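# Place bench rod in cabinet rack, then the part

## Task

Pick up the rod lying on the bench and set it in the cabinet's rack so it spans straight across, sitting between the two rods already there, with both of its ends resting in the notches of the rails. After that, place the part on the same rack, then release everything.

## Robot and tools

Robot: two arms, left_arm and right_arm, each ending in a two-finger gripper. Their bases sit in the scene frame at left_arm (-0.039, +0.296, 0) with quat_wxyz (+0.998, 0, 0, +0.069), and right_arm (0, -0.328, 0) with quat_wxyz (+0.999, 0, 0, +0.051). Joint ranges in rad, base to gripper: waist -2.618 to 3.054, shoulder 0.000 to 3.142, elbow 0.000 to 3.142, wrist pitch -1.571 to 1.571, wrist yaw -1.571 to 1.571, wrist roll -2.094 to 2.094. Each wrist carries a camera mount that adds bulk near the gripper.

Frame: one shared scene frame. Origin is on the table surface midway between the arms, +x runs out over the table, +z is up, and left_arm is on the +y side. The arm names do not indicate sides of any image. In each gripper's own frame the fingers extend along +z and separate along y. end_effector_position is the point between the finger pads, roughly 1 cm short of the tips. Reported hand positions can be slightly wrong, worse at long reach, and motions tend to finish a centimetre or so off, usually low.

execute_actions(actions): actions is a list of up to 15 actions, run in order. Each action is a table of up to 15 rows; each row is one control step of 1/30 s, and if fewer than 15 rows are given the last row is repeated to fill 15 steps. Every row is one flat list for both arms: 16 numbers, left_arm's x, y, z, qw, qx, qy, qz, opening, then right_arm's same eight. x, y, z are an absolute target position in metres and qw..qz an absolute target orientation (w first), both in the scene frame; these are poses, not offsets. Optionally append 12 stiffness scales from 0 to 1 (left_arm's six joints, then right_arm's six, in Joint positions order); they multiply joint position gain and persist until changed. Opening runs from -1 (closed) to +1 (fully open, 0.094 m). An empty list just returns the current state and images. If a target lies more than 0.6 m from that gripper's position at the start of the action, measured along any of the gripper's current axes, the action is rejected for both arms; a malformed action, or a first action failing that test against the last reported state, rejects the whole call with no motion. Each step, the commanded pose is clamped to within 70 mm and 16 degrees of the measured pose, and damped IK favours position over orientation, so long moves need several actions. To keep an orientation fixed, repeat the same quaternion you sent before rather than copying the possibly drifted reported one. To keep an arm still, resend its full last reported pose and its intended opening each call.

move(target, speed, blocking): target is one row as above (16 numbers, or 28 with stiffness), giving absolute scene-frame poses for both arms; each gripper travels a straight line toward its pose and both paths finish together, taking 0.5 to 10 s (cut off at 10 s). speed is path top speed in m/s, 0.002 to 0.5, default 0.25; rotation is capped at twice that value in rad/s, taking the shorter turn. Openings are applied at the start. Paths ignore obstacles and the other arm, and grippers may lag, stray, or overshoot speed, especially near full extension. Faster moves and targets set further past a contact hit and press harder. blocking=false returns after 0.5 s while motion continues; until a result shows it finished, further rows or moves are refused, so call wait or stop first. The result adds a move: line stating the ending (done, off_target, moving, held, fault) and active limits (paced = pose was clipped; held = a check blocked some steps, after which the arm may jump faster), plus each gripper's distance from its pose. If only one arm is named, the other finished fine.

wait(seconds): 0 to 10; lets time pass with last commands held, returning early if a running move ends. stop(): brakes a running move; the fingers keep moving. zoom_image(camera, region): camera is cam_high, cam_low, cam_left_wrist or cam_right_wrist (each 504x504); region is [x0, y0, x1, y1] in pixels from the top-left, at most 504 by 504. read_manual(section): returns licence text only ("licences"). finished_scene(scene): pass the current scene number to end it irreversibly; the result reports success. The goal must hold at that point.

Result lines: the state line gives each gripper's end_effector_position and end_effector_quat_wxyz. Hand target shows the pose the controller is currently driving toward. pose unreachable means a clearance check altered or blocked that arm's command. grip_measured is the finger opening on the command scale; the last Joint positions value is the opening in metres. Readings may be off by about 1 mm per gripper. To hold something, command about 0.03 below grip_measured (less for a lighter grip). FAULT lines mark an arm stop. MOTOR HOT appears from 75 °C; at 90 °C that arm halts 10 s, and at 100 °C it drops its load and falls, both reported as OVER-TEMPERATURE FAULT. Holding loads, even while idle, heats motors.

Avoid: letting any object leave the table, dropping or slipping the rod or part, slamming or pushing hard, and letting the arms collide or press on each other. Brief external tugs on held items or nudges to loose objects may occur, so grip firmly and check images. Move smoothly and open the grippers at the end.

Each tool is called after "Emit:" in YAML: its name, and indented under it one key for each argument.

## Session

Emit:
execute_actions:
  actions: []

Scene clock: 0.00 s.
left_arm: end_effector_position=(+0.1013, +0.3171, +0.1188) grip_measured=+1.000 end_effector_quat_wxyz=(+0.151, +0.091, +0.978, -0.108) | right_arm: end_effector_position=(+0.5847, -0.4630, +0.2880) grip_measured=+1.000 end_effector_quat_wxyz=(+0.504, +0.349, +0.776, +0.149)
Joint positions: left_arm=[ 0.462  0.892  0.773 -1.353  0.36   0.769  0.094] | right_arm=[-0.364  2.001  1.923 -0.39  -0.113  0.653  0.094]
Joint velocities: left_arm=[-0.007  0.017  0.007 -0.051 -0.022 -0.037  0.   ] | right_arm=[0.017 0.002 0.002 0.007 0.037 0.007 0.   ]
Motor temperatures (°C, as the motors report them): left_arm=[23 29 27 28 23 23] | right_arm=[24 27 27 27 26 24]
Hand target (left_arm): +0.104, +0.316, +0.122; +0.160, +0.093, +0.976, -0.110
Hand target (right_arm): +0.583, -0.463, +0.304; +0.519, +0.342, +0.769, +0.149
Joint stiffness scale: left_arm=[1. 1. 1. 1. 1. 1.] | right_arm=[1. 1. 1. 1. 1. 1.]

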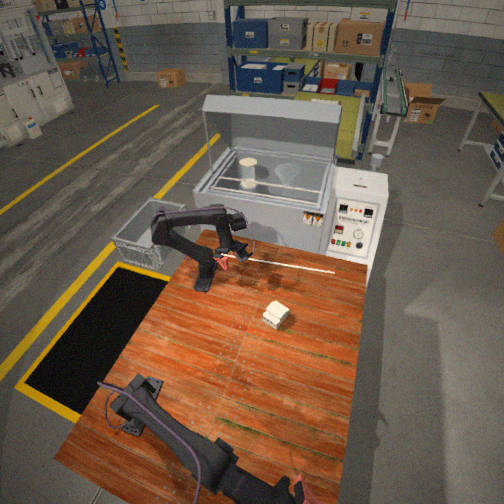

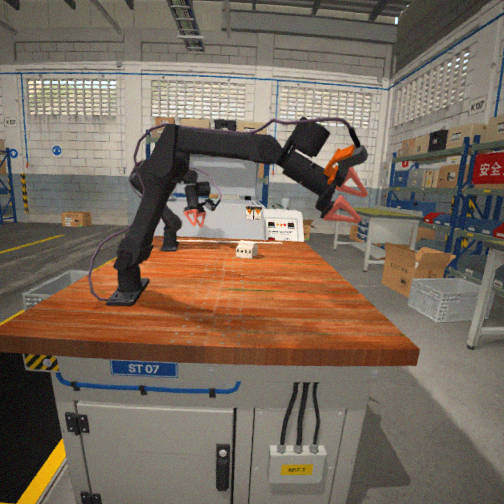

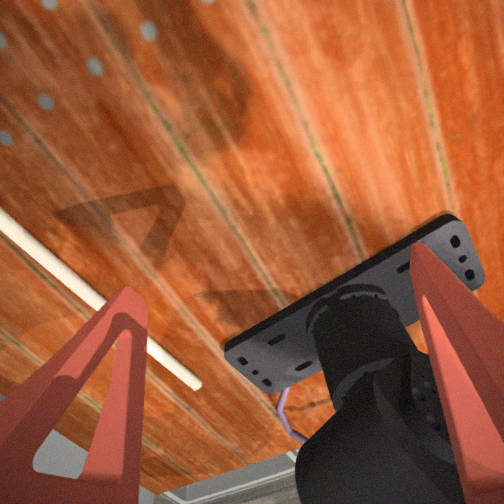

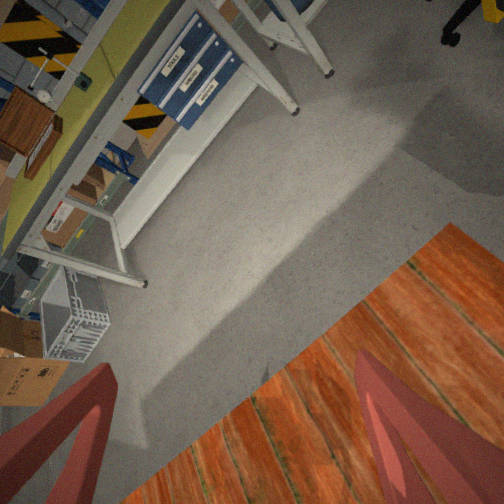

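Emit:
move:
  target: [0.26,0.48,0.04,0,-0.052,0.999,0,0.6,0.38,0.08,0.47,0.5,-0.5,0.5,0.5,1]
  speed: 0.3

Emit:
zoom_image:
  camera: "cam_high"
  region: [180, 130, 380, 330]

Scene clock: 7.70 s.
left_arm: end_effector_position=(+0.2537, +0.4792, +0.0337) grip_measured=+0.602 end_effector_quat_wxyz=(-0.004, -0.053, +0.999, -0.003) | right_arm: end_effector_position=(+0.3927, +0.0853, +0.4649) grip_measured=+1.000 end_effector_quat_wxyz=(+0.500, -0.494, +0.505, +0.501)
Joint positions: left_arm=[ 0.419  1.921  1.34  -1.     0.002  0.451  0.075] | right_arm=[ 0.438  2.166  2.453 -0.283 -1.02   0.016  0.094]
Joint velocities: left_arm=[-0.007  0.012  0.002 -0.007 -0.051  0.051  0.   ] | right_arm=[ 0.012 -0.002  0.012 -0.095 -0.051 -0.022  0.   ]
Motor temperatures (°C, as the motors report them): left_arm=[23 29 28 28 23 23] | right_arm=[24 29 28 29 26 24]
Hand target (left_arm): +0.261, +0.480, +0.038; +0.001, -0.052, +0.999, +0.000
Hand target (right_arm): +0.390, +0.084, +0.471; +0.503, -0.499, +0.498, +0.500
Off the commanded pose (left_arm): 0.009 m, 1 deg.
Off the commanded pose (right_arm): 0.015 m, 1 deg.
Joint stiffness scale: left_arm=[1. 1. 1. 1. 1. 1.] | right_arm=[1. 1. 1. 1. 1. 1.]
move: off_target (right_arm)

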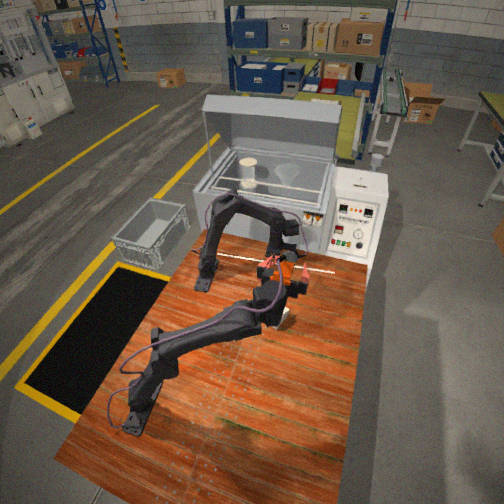

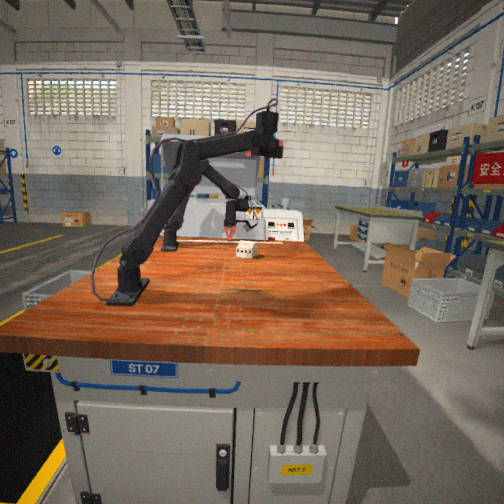

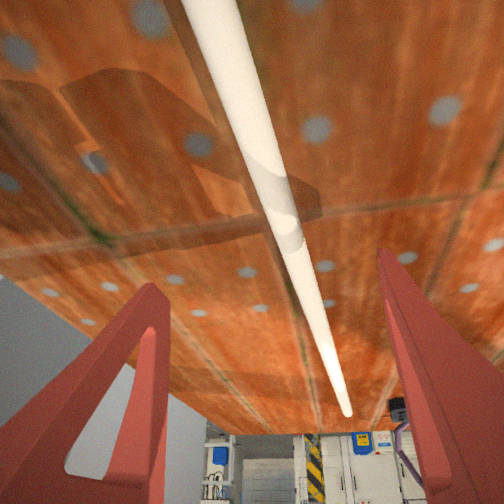

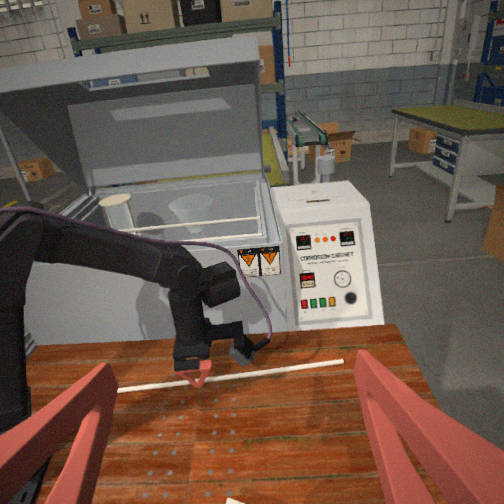

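Region (180, 130, 380, 330) of cam_high's 504x504 image, scaled by 2.520, with more detail than that image has.

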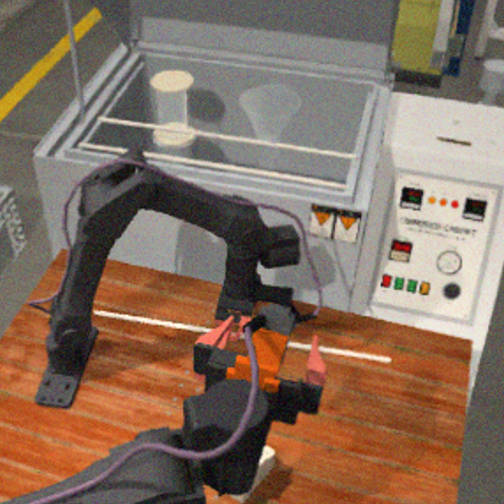

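Emit:
move:
  target: [0.26,0.468,0.005,0,-0.052,0.999,0,0.2,0.3927,0.0853,0.4649,0.5,-0.494,0.505,0.501,1]
  speed: 0.04

Emit:
move:
  target: [0.26,0.468,0.005,0,-0.052,0.999,0,-0.85,0.3927,0.0853,0.4649,0.5,-0.494,0.505,0.501,1]
  speed: 0.04

Scene clock: 11.90 s.
left_arm: end_effector_position=(+0.2608, +0.4727, +0.0130) grip_measured=+0.202 end_effector_quat_wxyz=(+0.004, -0.052, +0.999, +0.003) | right_arm: end_effector_position=(+0.3933, +0.0857, +0.4623) grip_measured=+1.000 end_effector_quat_wxyz=(+0.497, -0.493, +0.508, +0.501)
Joint positions: left_arm=[ 0.391  1.942  1.28  -0.899 -0.001  0.425  0.056] | right_arm=[ 0.438  2.168  2.454 -0.292 -1.021  0.013  0.094]
Joint velocities: left_arm=[-0.002 -0.002  0.007  0.022  0.022 -0.022 -0.   ] | right_arm=[ 0.007  0.012 -0.002  0.022 -0.051 -0.007  0.   ]
Motor temperatures (°C, as the motors report them): left_arm=[23 29 28 28 23 23] | right_arm=[24 30 28 29 26 24]
Hand target (left_arm): +0.260, +0.468, +0.005; -0.000, -0.052, +0.999, -0.000
Hand target (right_arm): +0.393, +0.085, +0.465; +0.500, -0.494, +0.505, +0.501
Off the commanded pose (left_arm): 0.009 m, 1 deg.
Off the commanded pose (right_arm): 0.003 m, 1 deg.
Joint stiffness scale: left_arm=[1. 1. 1. 1. 1. 1.] | right_arm=[1. 1. 1. 1. 1. 1.]
move: done

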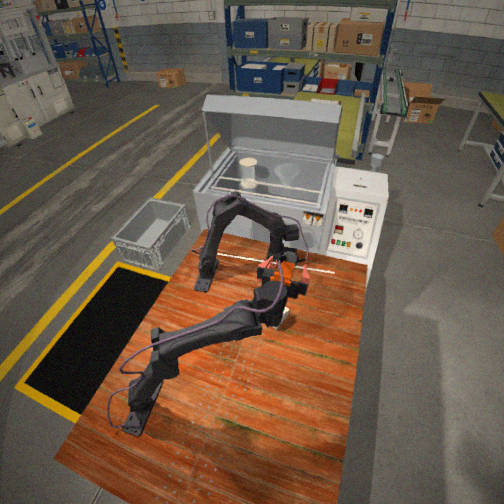

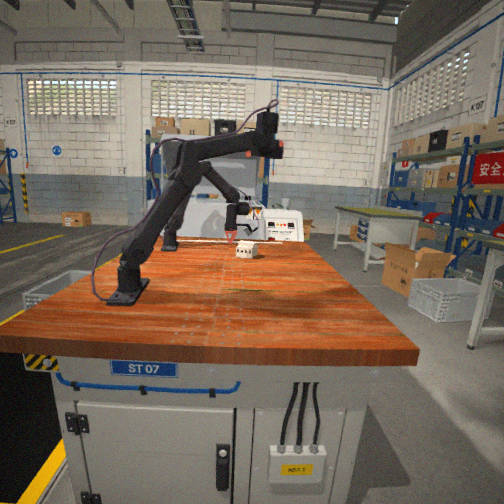

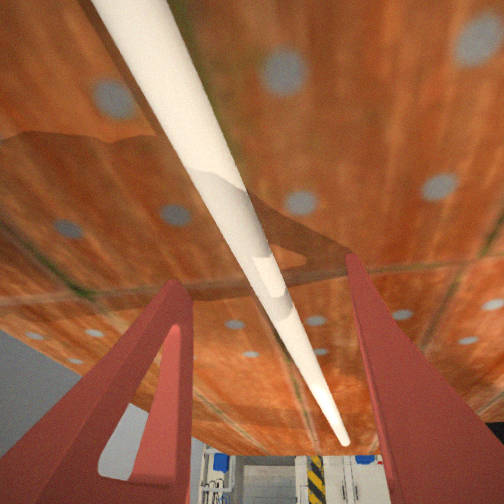

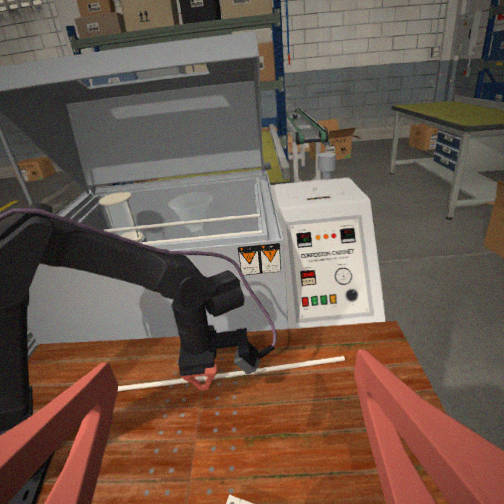

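Scene clock: 12.60 s.
left_arm: end_effector_position=(+0.2616, +0.4734, +0.0130) grip_measured=-0.815 end_effector_quat_wxyz=(+0.006, -0.052, +0.999, +0.004) | right_arm: end_effector_position=(+0.3933, +0.0857, +0.4623) grip_measured=+1.000 end_effector_quat_wxyz=(+0.497, -0.493, +0.508, +0.501)
Joint positions: left_arm=[ 0.391  1.942  1.28  -0.895 -0.002  0.425  0.009] | right_arm=[ 0.438  2.168  2.454 -0.292 -1.021  0.013  0.094]
Joint velocities: left_arm=[ 0.002  0.002 -0.002 -0.051 -0.022 -0.007 -0.001] | right_arm=[-0.007 -0.012 -0.002 -0.037  0.051 -0.051  0.   ]
Motor temperatures (°C, as the motors report them): left_arm=[23 29 28 27 23 23] | right_arm=[24 31 28 29 26 24]
Hand target (left_arm): +0.260, +0.468, +0.005; -0.000, -0.052, +0.999, -0.000
Hand target (right_arm): +0.393, +0.085, +0.465; +0.500, -0.494, +0.505, +0.501
Off the commanded pose (left_arm): 0.010 m, 1 deg.
Off the commanded pose (right_arm): 0.003 m, 1 deg.
Joint stiffness scale: left_arm=[1. 1. 1. 1. 1. 1.] | right_arm=[1. 1. 1. 1. 1. 1.]
move: done

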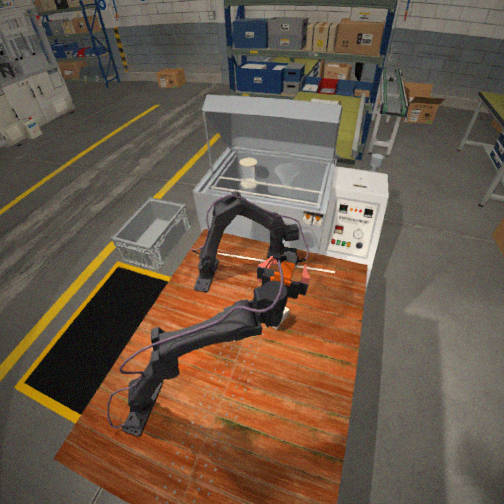

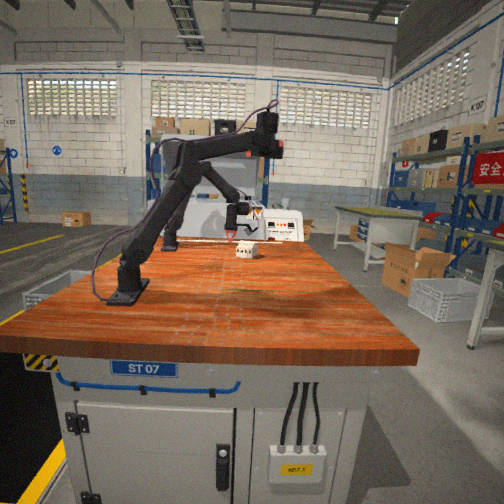

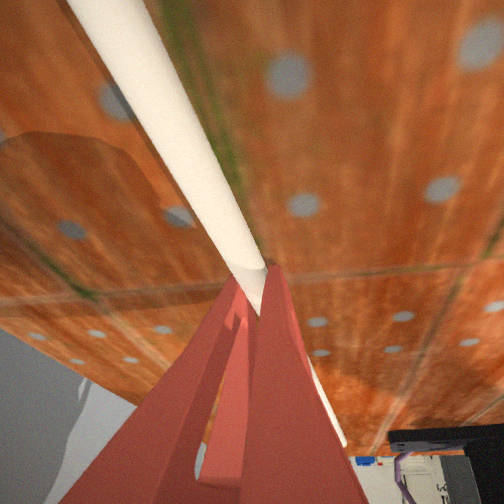

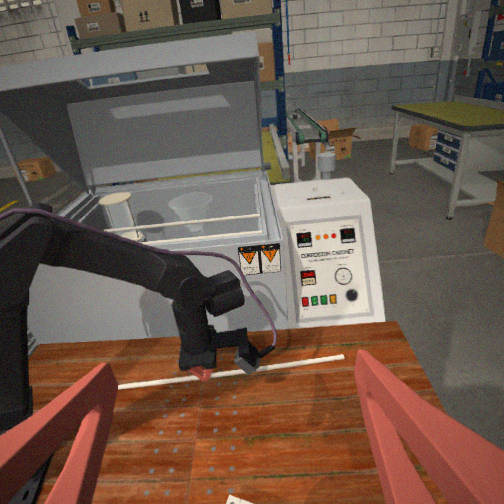

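Emit:
move:
  target: [0.17,0.53,0.29,0.01,-0.028,0.94,0.34,-0.85,0.3927,0.0853,0.4649,0.5,-0.494,0.505,0.501,1]
  speed: 0.18

Emit:
move:
  target: [0.11,0.825,0.255,0.01,-0.028,0.94,0.34,-0.85,0.3927,0.0853,0.4649,0.5,-0.494,0.505,0.501,1]
  speed: 0.12

Emit:
zoom_image:
  camera: "cam_right_wrist"
  region: [0, 160, 290, 280]

Emit:
zoom_image:
  camera: "cam_high"
  region: [200, 140, 340, 230]

Scene clock: 18.67 s.
left_arm: end_effector_position=(+0.1700, +0.5276, +0.2766) grip_measured=-0.815 end_effector_quat_wxyz=(+0.002, -0.023, +0.946, +0.323) | right_arm: end_effector_position=(+0.3933, +0.0857, +0.4623) grip_measured=+1.000 end_effector_quat_wxyz=(+0.497, -0.493, +0.508, +0.501)
Joint positions: left_arm=[ 0.385  1.456  1.635 -1.394 -0.564  0.578  0.009] | right_arm=[ 0.438  2.168  2.454 -0.292 -1.021  0.013  0.094]
Joint velocities: left_arm=[ 0.002  0.017 -0.002  0.007 -0.066 -0.037 -0.   ] | right_arm=[-0.007 -0.012  0.002 -0.037  0.037 -0.022  0.   ]
Motor temperatures (°C, as the motors report them): left_arm=[23 30 29 27 23 23] | right_arm=[24 32 28 30 26 24]
Hand target (left_arm): +0.168, +0.529, +0.292; +0.013, -0.028, +0.940, +0.340
Hand target (right_arm): +0.393, +0.085, +0.465; +0.500, -0.494, +0.505, +0.501
Off the commanded pose (left_arm): 0.014 m, 2 deg.
Off the commanded pose (right_arm): 0.003 m, 1 deg.
Joint stiffness scale: left_arm=[1. 1. 1. 1. 1. 1.] | right_arm=[1. 1. 1. 1. 1. 1.]
move: off_target (left_arm)

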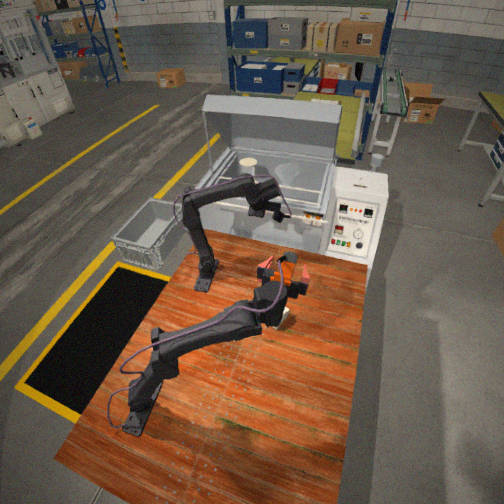

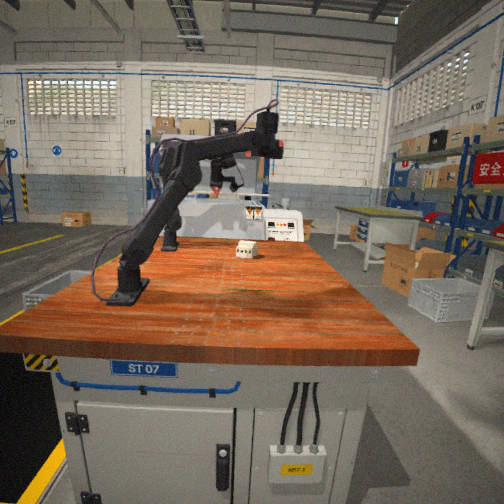

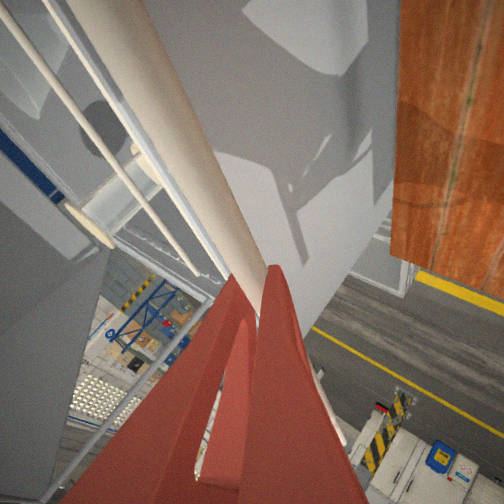

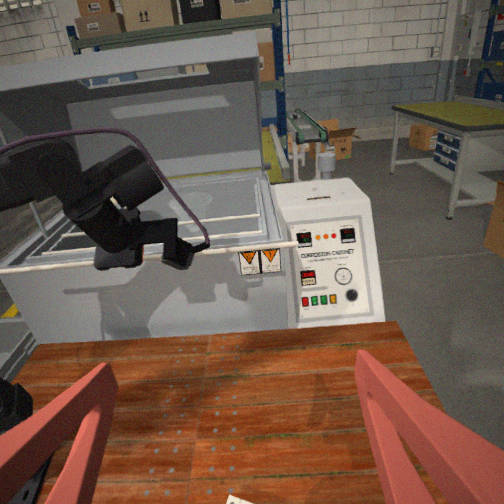

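Scene clock: 21.80 s.
left_arm: end_effector_position=(+0.1089, +0.8243, +0.2442) grip_measured=-0.815 end_effector_quat_wxyz=(-0.002, -0.025, +0.942, +0.334) | right_arm: end_effector_position=(+0.3933, +0.0857, +0.4623) grip_measured=+1.000 end_effector_quat_wxyz=(+0.497, -0.493, +0.508, +0.501)
Joint positions: left_arm=[ 1.08   2.179  2.363 -1.109 -0.24   1.246  0.009] | right_arm=[ 0.438  2.168  2.454 -0.292 -1.021  0.013  0.094]
Joint velocities: left_arm=[-0.007  0.012 -0.007 -0.095 -0.051 -0.037  0.   ] | right_arm=[-0.012 -0.002 -0.002 -0.051 -0.007  0.007  0.   ]
Motor temperatures (°C, as the motors report them): left_arm=[23 30 29 28 23 23] | right_arm=[24 32 29 30 26 24]
Hand target (left_arm): +0.108, +0.826, +0.256; +0.006, -0.026, +0.938, +0.345
Hand target (right_arm): +0.393, +0.085, +0.465; +0.500, -0.494, +0.505, +0.501
Off the commanded pose (left_arm): 0.011 m, 2 deg.
Off the commanded pose (right_arm): 0.003 m, 1 deg.
Joint stiffness scale: left_arm=[1. 1. 1. 1. 1. 1.] | right_arm=[1. 1. 1. 1. 1. 1.]
move: off_target (left_arm)

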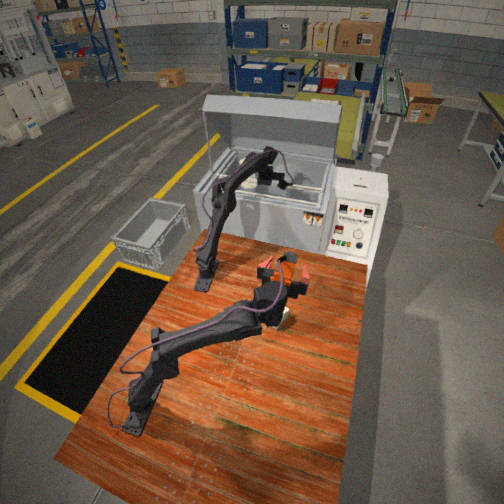

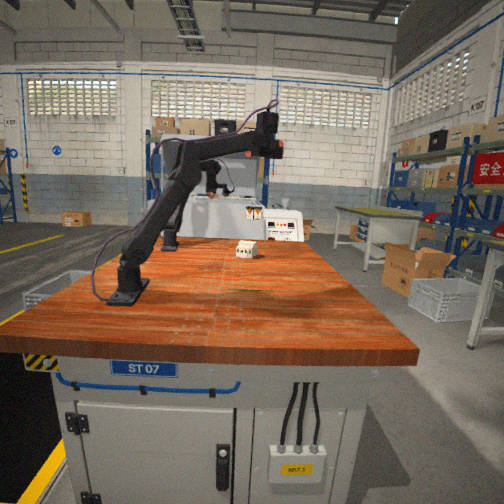

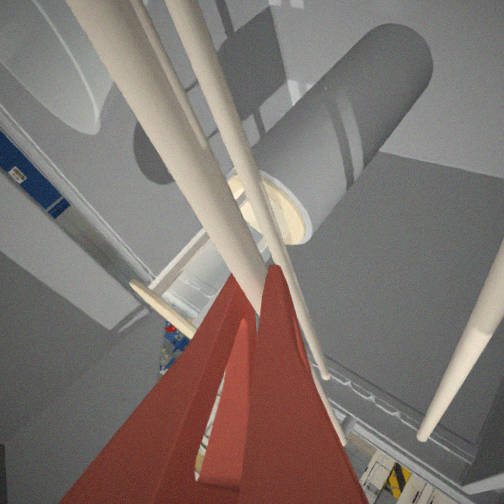

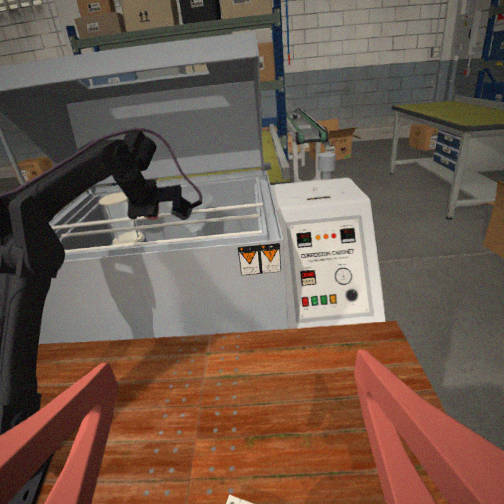

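Region (0, 160, 290, 280) of cam_right_wrist's 504x504 image, scaled by 1.738, with more detail than that image has; it fills the top 209 rows of this view, and the rest is white.

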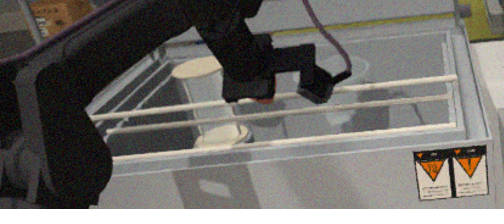

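Region (200, 140, 340, 230) of cam_high's 504x504 image, scaled by 3.600, with more detail than that image has; it fills the top 324 rows of this view, and the rest is white.

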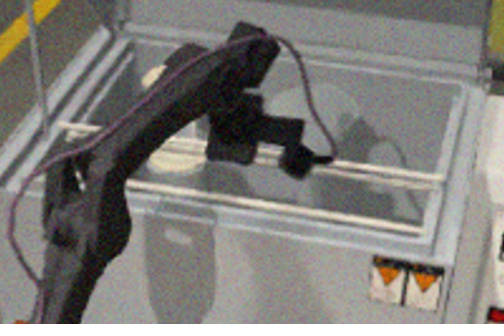

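Emit:
move:
  target: [0.1,0.815,0.226,0.012,-0.028,0.94,0.34,-0.85,0.3927,0.0853,0.4649,0.5,-0.494,0.505,0.501,1]
  speed: 0.03

Emit:
zoom_image:
  camera: "cam_right_wrist"
  region: [190, 190, 290, 250]

Emit:
zoom_image:
  camera: "cam_right_wrist"
  region: [10, 210, 110, 270]

Emit:
zoom_image:
  camera: "cam_left_wrist"
  region: [290, 380, 440, 504]

Emit:
zoom_image:
  camera: "cam_high"
  region: [270, 170, 340, 220]

Scene clock: 26.93 s.
left_arm: end_effector_position=(+0.1022, +0.8133, +0.2116) grip_measured=-0.815 end_effector_quat_wxyz=(+0.000, -0.025, +0.947, +0.321) | right_arm: end_effector_position=(+0.3933, +0.0857, +0.4623) grip_measured=+1.000 end_effector_quat_wxyz=(+0.497, -0.493, +0.508, +0.501)
Joint positions: left_arm=[ 1.092  2.078  2.083 -0.955 -0.219  1.248  0.009] | right_arm=[ 0.438  2.168  2.454 -0.292 -1.021  0.013  0.094]
Joint velocities: left_arm=[ 0.007  0.017  0.002  0.022 -0.037 -0.022  0.   ] | right_arm=[-0.002 -0.027 -0.007  0.051 -0.022 -0.022  0.   ]
Motor temperatures (°C, as the motors report them): left_arm=[23 32 29 28 23 23] | right_arm=[24 33 29 30 26 24]
Hand target (left_arm): +0.100, +0.815, +0.226; +0.011, -0.028, +0.940, +0.340
Hand target (right_arm): +0.393, +0.085, +0.465; +0.500, -0.494, +0.505, +0.501
Off the commanded pose (left_arm): 0.015 m, 3 deg.
Off the commanded pose (right_arm): 0.003 m, 1 deg.
Joint stiffness scale: left_arm=[1. 1. 1. 1. 1. 1.] | right_arm=[1. 1. 1. 1. 1. 1.]
move: off_target (left_arm)

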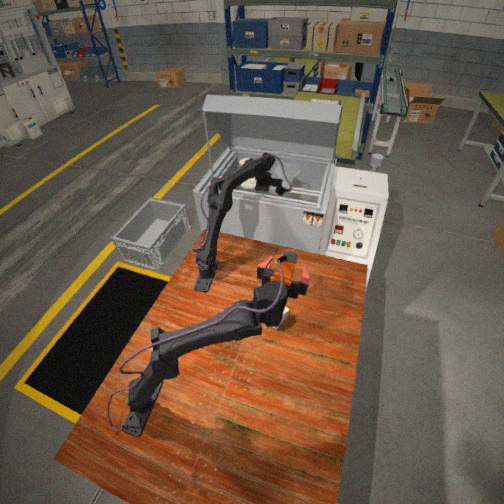

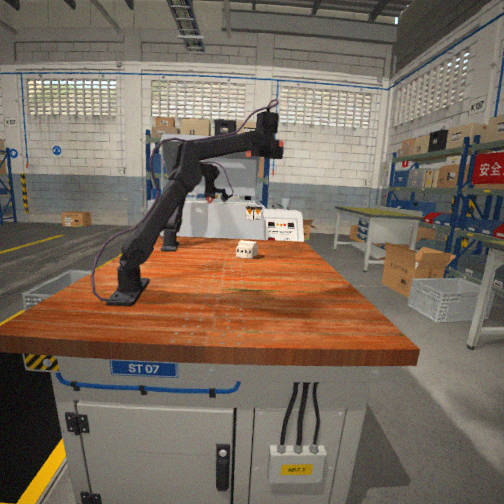

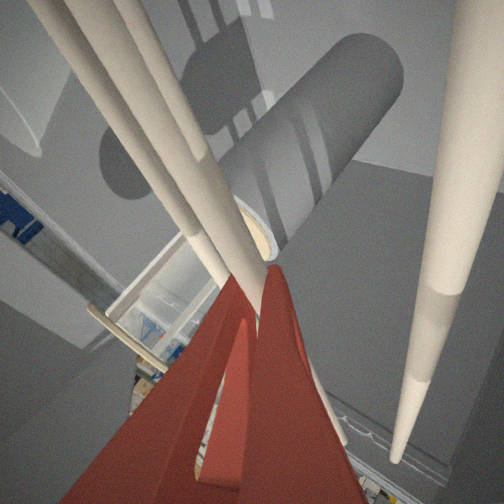

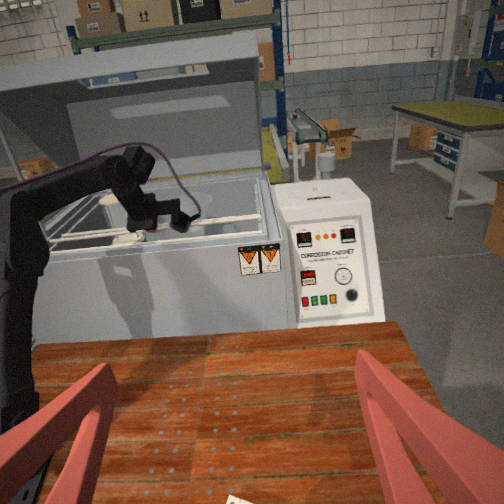

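Region (190, 190, 290, 250) of cam_right_wrist's 504x504 image, scaled by 5.040, with more detail than that image has; it fills the top 302 rows of this view, and the rest is white.

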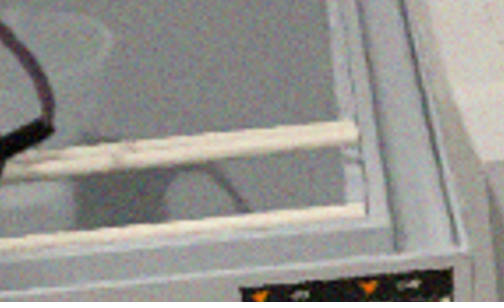

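Region (10, 210, 110, 270) of cam_right_wrist's 504x504 image, scaled by 5.040, with more detail than that image has; it fills the top 302 rows of this view, and the rest is white.

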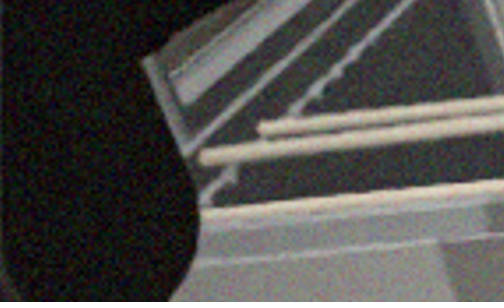

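Region (290, 380, 440, 504) of cam_left_wrist's 504x504 image, scaled by 3.360, with more detail than that image has; it fills the top 417 rows of this view, and the rest is white.

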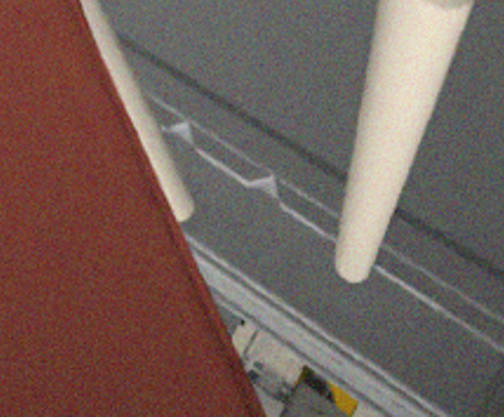

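Region (270, 170, 340, 220) of cam_high's 504x504 image, scaled by 7.200, with more detail than that image has; it fills the top 360 rows of this view, and the rest is white.

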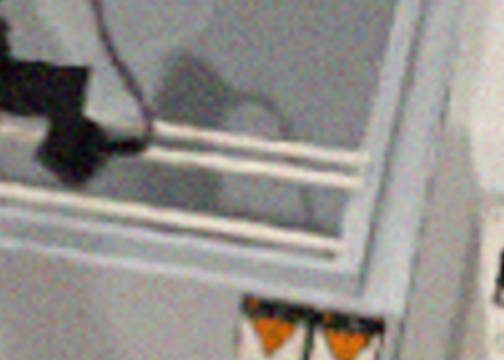

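Emit:
move:
  target: [0.1,0.825,0.2,-0.012,-0.024,0.943,0.33,-0.85,0.3927,0.0853,0.4649,0.5,-0.494,0.505,0.501,1]
  speed: 0.02

Emit:
zoom_image:
  camera: "cam_right_wrist"
  region: [190, 190, 290, 250]

Emit:
zoom_image:
  camera: "cam_right_wrist"
  region: [10, 210, 110, 270]

Emit:
zoom_image:
  camera: "cam_left_wrist"
  region: [290, 380, 440, 504]

Emit:
zoom_image:
  camera: "cam_high"
  region: [270, 170, 340, 220]

Scene clock: 32.87 s.
left_arm: end_effector_position=(+0.1018, +0.8224, +0.2047) grip_measured=-0.815 end_effector_quat_wxyz=(-0.008, -0.023, +0.944, +0.328) | right_arm: end_effector_position=(+0.3933, +0.0857, +0.4623) grip_measured=+1.000 end_effector_quat_wxyz=(+0.497, -0.493, +0.508, +0.501)
Joint positions: left_arm=[ 1.092  2.102  2.083 -0.921 -0.239  1.259  0.009] | right_arm=[ 0.438  2.168  2.454 -0.292 -1.021  0.013  0.094]
Joint velocities: left_arm=[ 0.007 -0.012 -0.012 -0.051 -0.037  0.022 -0.   ] | right_arm=[ 0.002  0.007 -0.012 -0.081  0.022 -0.037  0.   ]
Motor temperatures (°C, as the motors report them): left_arm=[23 33 29 29 23 23] | right_arm=[24 33 29 31 26 24]
Hand target (left_arm): +0.100, +0.825, +0.200; -0.012, -0.024, +0.944, +0.330
Hand target (right_arm): +0.393, +0.085, +0.465; +0.500, -0.494, +0.505, +0.501
Off the commanded pose (left_arm): 0.006 m, 1 deg.
Off the commanded pose (right_arm): 0.003 m, 1 deg.
Joint stiffness scale: left_arm=[1. 1. 1. 1. 1. 1.] | right_arm=[1. 1. 1. 1. 1. 1.]
move: done

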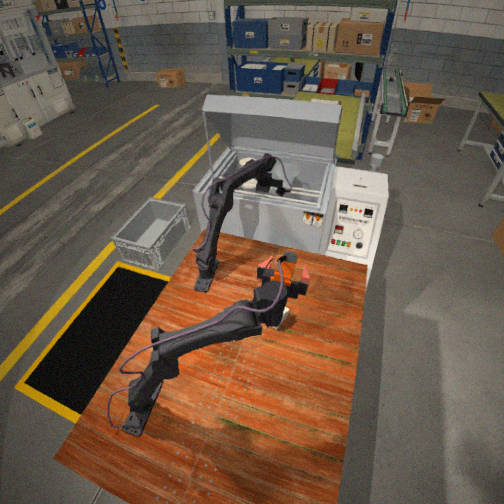

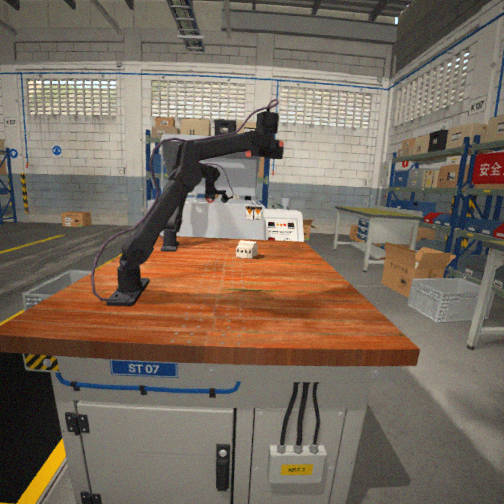

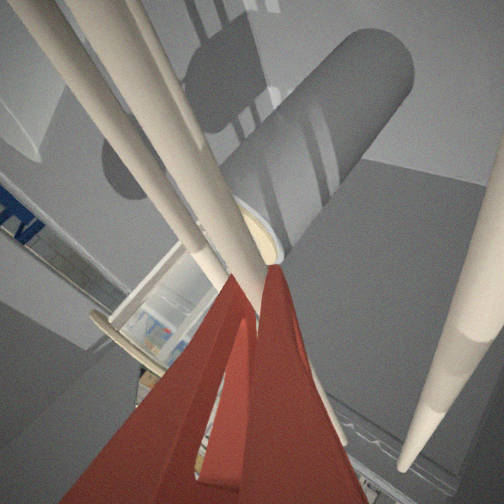

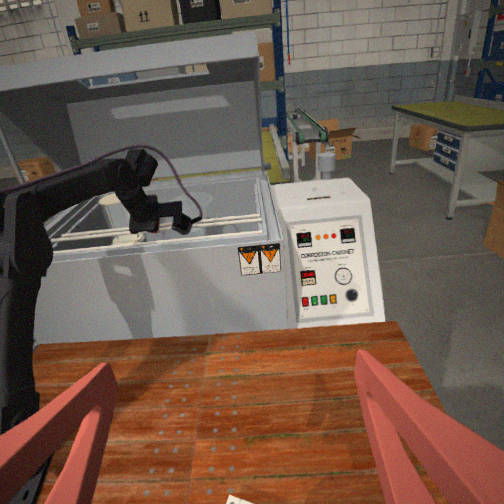

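Region (190, 190, 290, 250) of cam_right_wrist's 504x504 image, scaled by 5.040, with more detail than that image has; it fills the top 302 rows of this view, and the rest is white.

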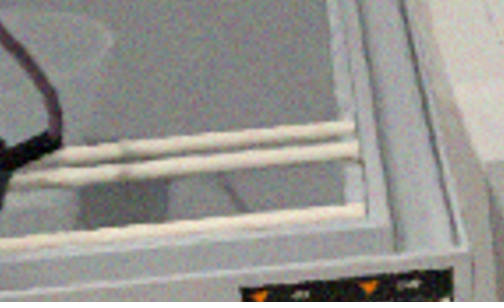

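Region (10, 210, 110, 270) of cam_right_wrist's 504x504 image, scaled by 5.040, with more detail than that image has; it fills the top 302 rows of this view, and the rest is white.

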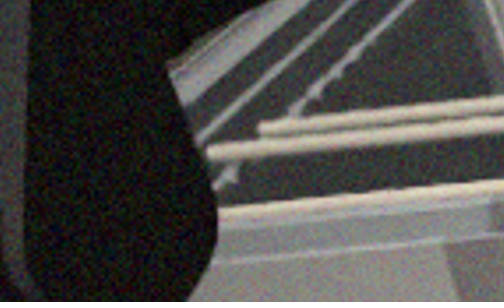

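Region (290, 380, 440, 504) of cam_left_wrist's 504x504 image, scaled by 3.360, with more detail than that image has; it fills the top 417 rows of this view, and the rest is white.

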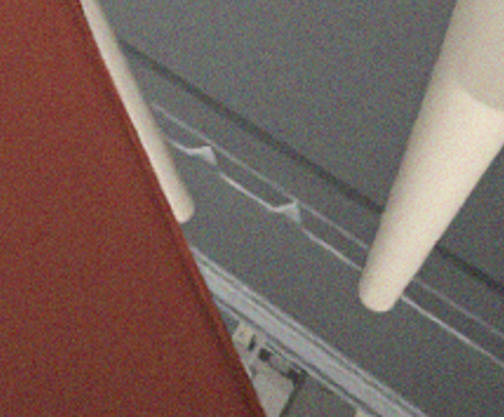

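Region (270, 170, 340, 220) of cam_high's 504x504 image, scaled by 7.200, with more detail than that image has; it fills the top 360 rows of this view, and the rest is white.

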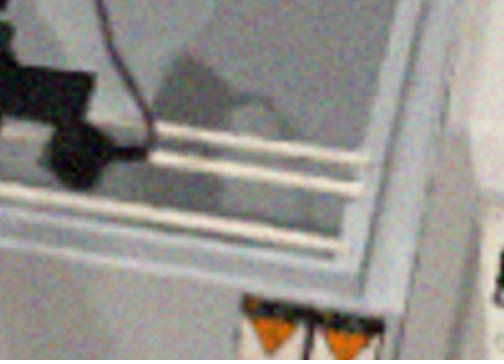

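Emit:
move:
  target: [0.1,0.822,0.19,-0.01,-0.024,0.943,0.33,-0.85,0.3927,0.0853,0.4649,0.5,-0.494,0.505,0.501,1]
  speed: 0.02

Emit:
zoom_image:
  camera: "cam_right_wrist"
  region: [190, 190, 290, 250]

Emit:
zoom_image:
  camera: "cam_right_wrist"
  region: [10, 210, 110, 270]

Emit:
zoom_image:
  camera: "cam_left_wrist"
  region: [290, 380, 440, 504]

Emit:
zoom_image:
  camera: "cam_high"
  region: [270, 170, 340, 220]

Scene clock: 41.07 s.
left_arm: end_effector_position=(+0.1011, +0.8209, +0.1929) grip_measured=-0.815 end_effector_quat_wxyz=(-0.009, -0.023, +0.945, +0.327) | right_arm: end_effector_position=(+0.3933, +0.0857, +0.4623) grip_measured=+1.000 end_effector_quat_wxyz=(+0.497, -0.493, +0.508, +0.501)
Joint positions: left_arm=[ 1.092  2.086  2.012 -0.869 -0.239  1.259  0.009] | right_arm=[ 0.438  2.168  2.454 -0.292 -1.021  0.013  0.094]
Joint velocities: left_arm=[-0.017  0.002  0.002 -0.095 -0.022 -0.051 -0.001] | right_arm=[ 0.012 -0.022 -0.002 -0.022  0.022  0.022  0.   ]
Motor temperatures (°C, as the motors report them): left_arm=[23 34 29 30 23 23] | right_arm=[24 34 29 31 26 24]
Hand target (left_arm): +0.100, +0.822, +0.190; -0.010, -0.024, +0.944, +0.330
Hand target (right_arm): +0.393, +0.085, +0.465; +0.500, -0.494, +0.505, +0.501
Off the commanded pose (left_arm): 0.003 m, 0 deg.
Off the commanded pose (right_arm): 0.003 m, 1 deg.
Joint stiffness scale: left_arm=[1. 1. 1. 1. 1. 1.] | right_arm=[1. 1. 1. 1. 1. 1.]
move: done

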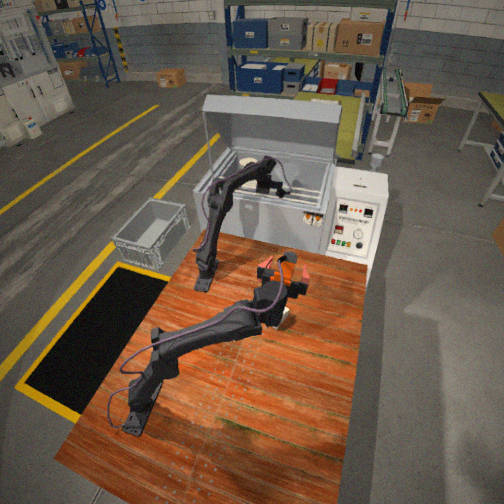

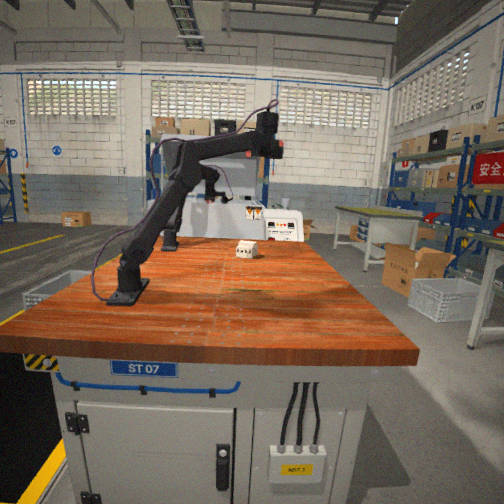

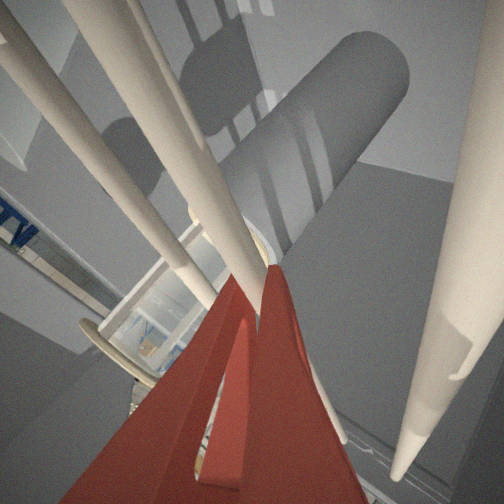

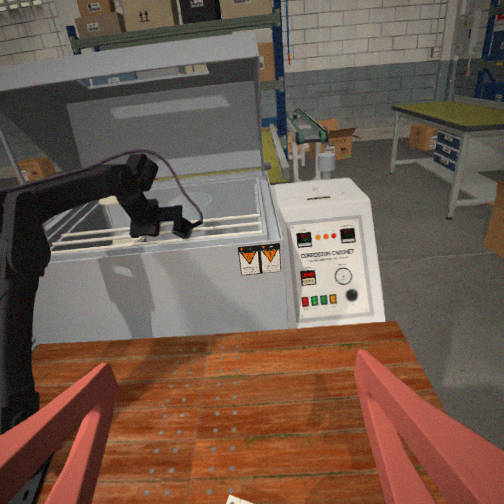

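Region (190, 190, 290, 250) of cam_right_wrist's 504x504 image, scaled by 5.040, with more detail than that image has; it fills the top 302 rows of this view, and the rest is white.

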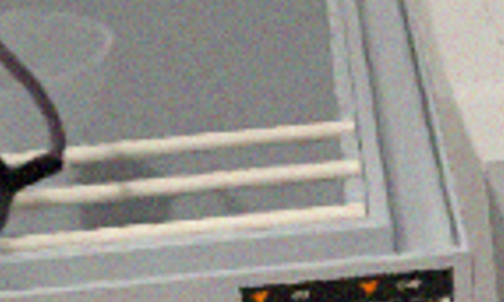

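Region (10, 210, 110, 270) of cam_right_wrist's 504x504 image, scaled by 5.040, with more detail than that image has; it fills the top 302 rows of this view, and the rest is white.

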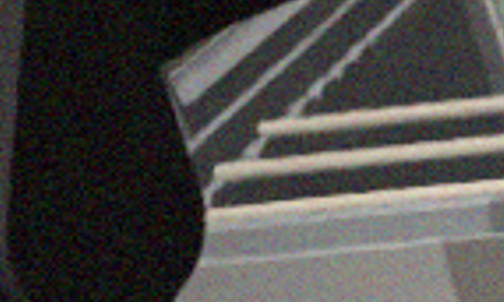

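Region (290, 380, 440, 504) of cam_left_wrist's 504x504 image, scaled by 3.360, with more detail than that image has; it fills the top 417 rows of this view, and the rest is white.

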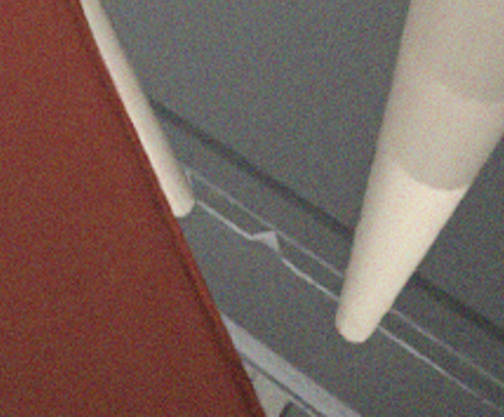

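Region (270, 170, 340, 220) of cam_high's 504x504 image, scaled by 7.200, with more detail than that image has; it fills the top 360 rows of this view, and the rest is white.

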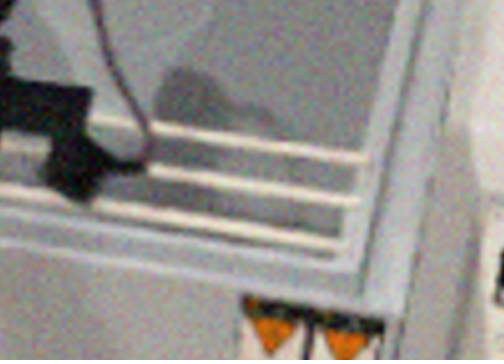

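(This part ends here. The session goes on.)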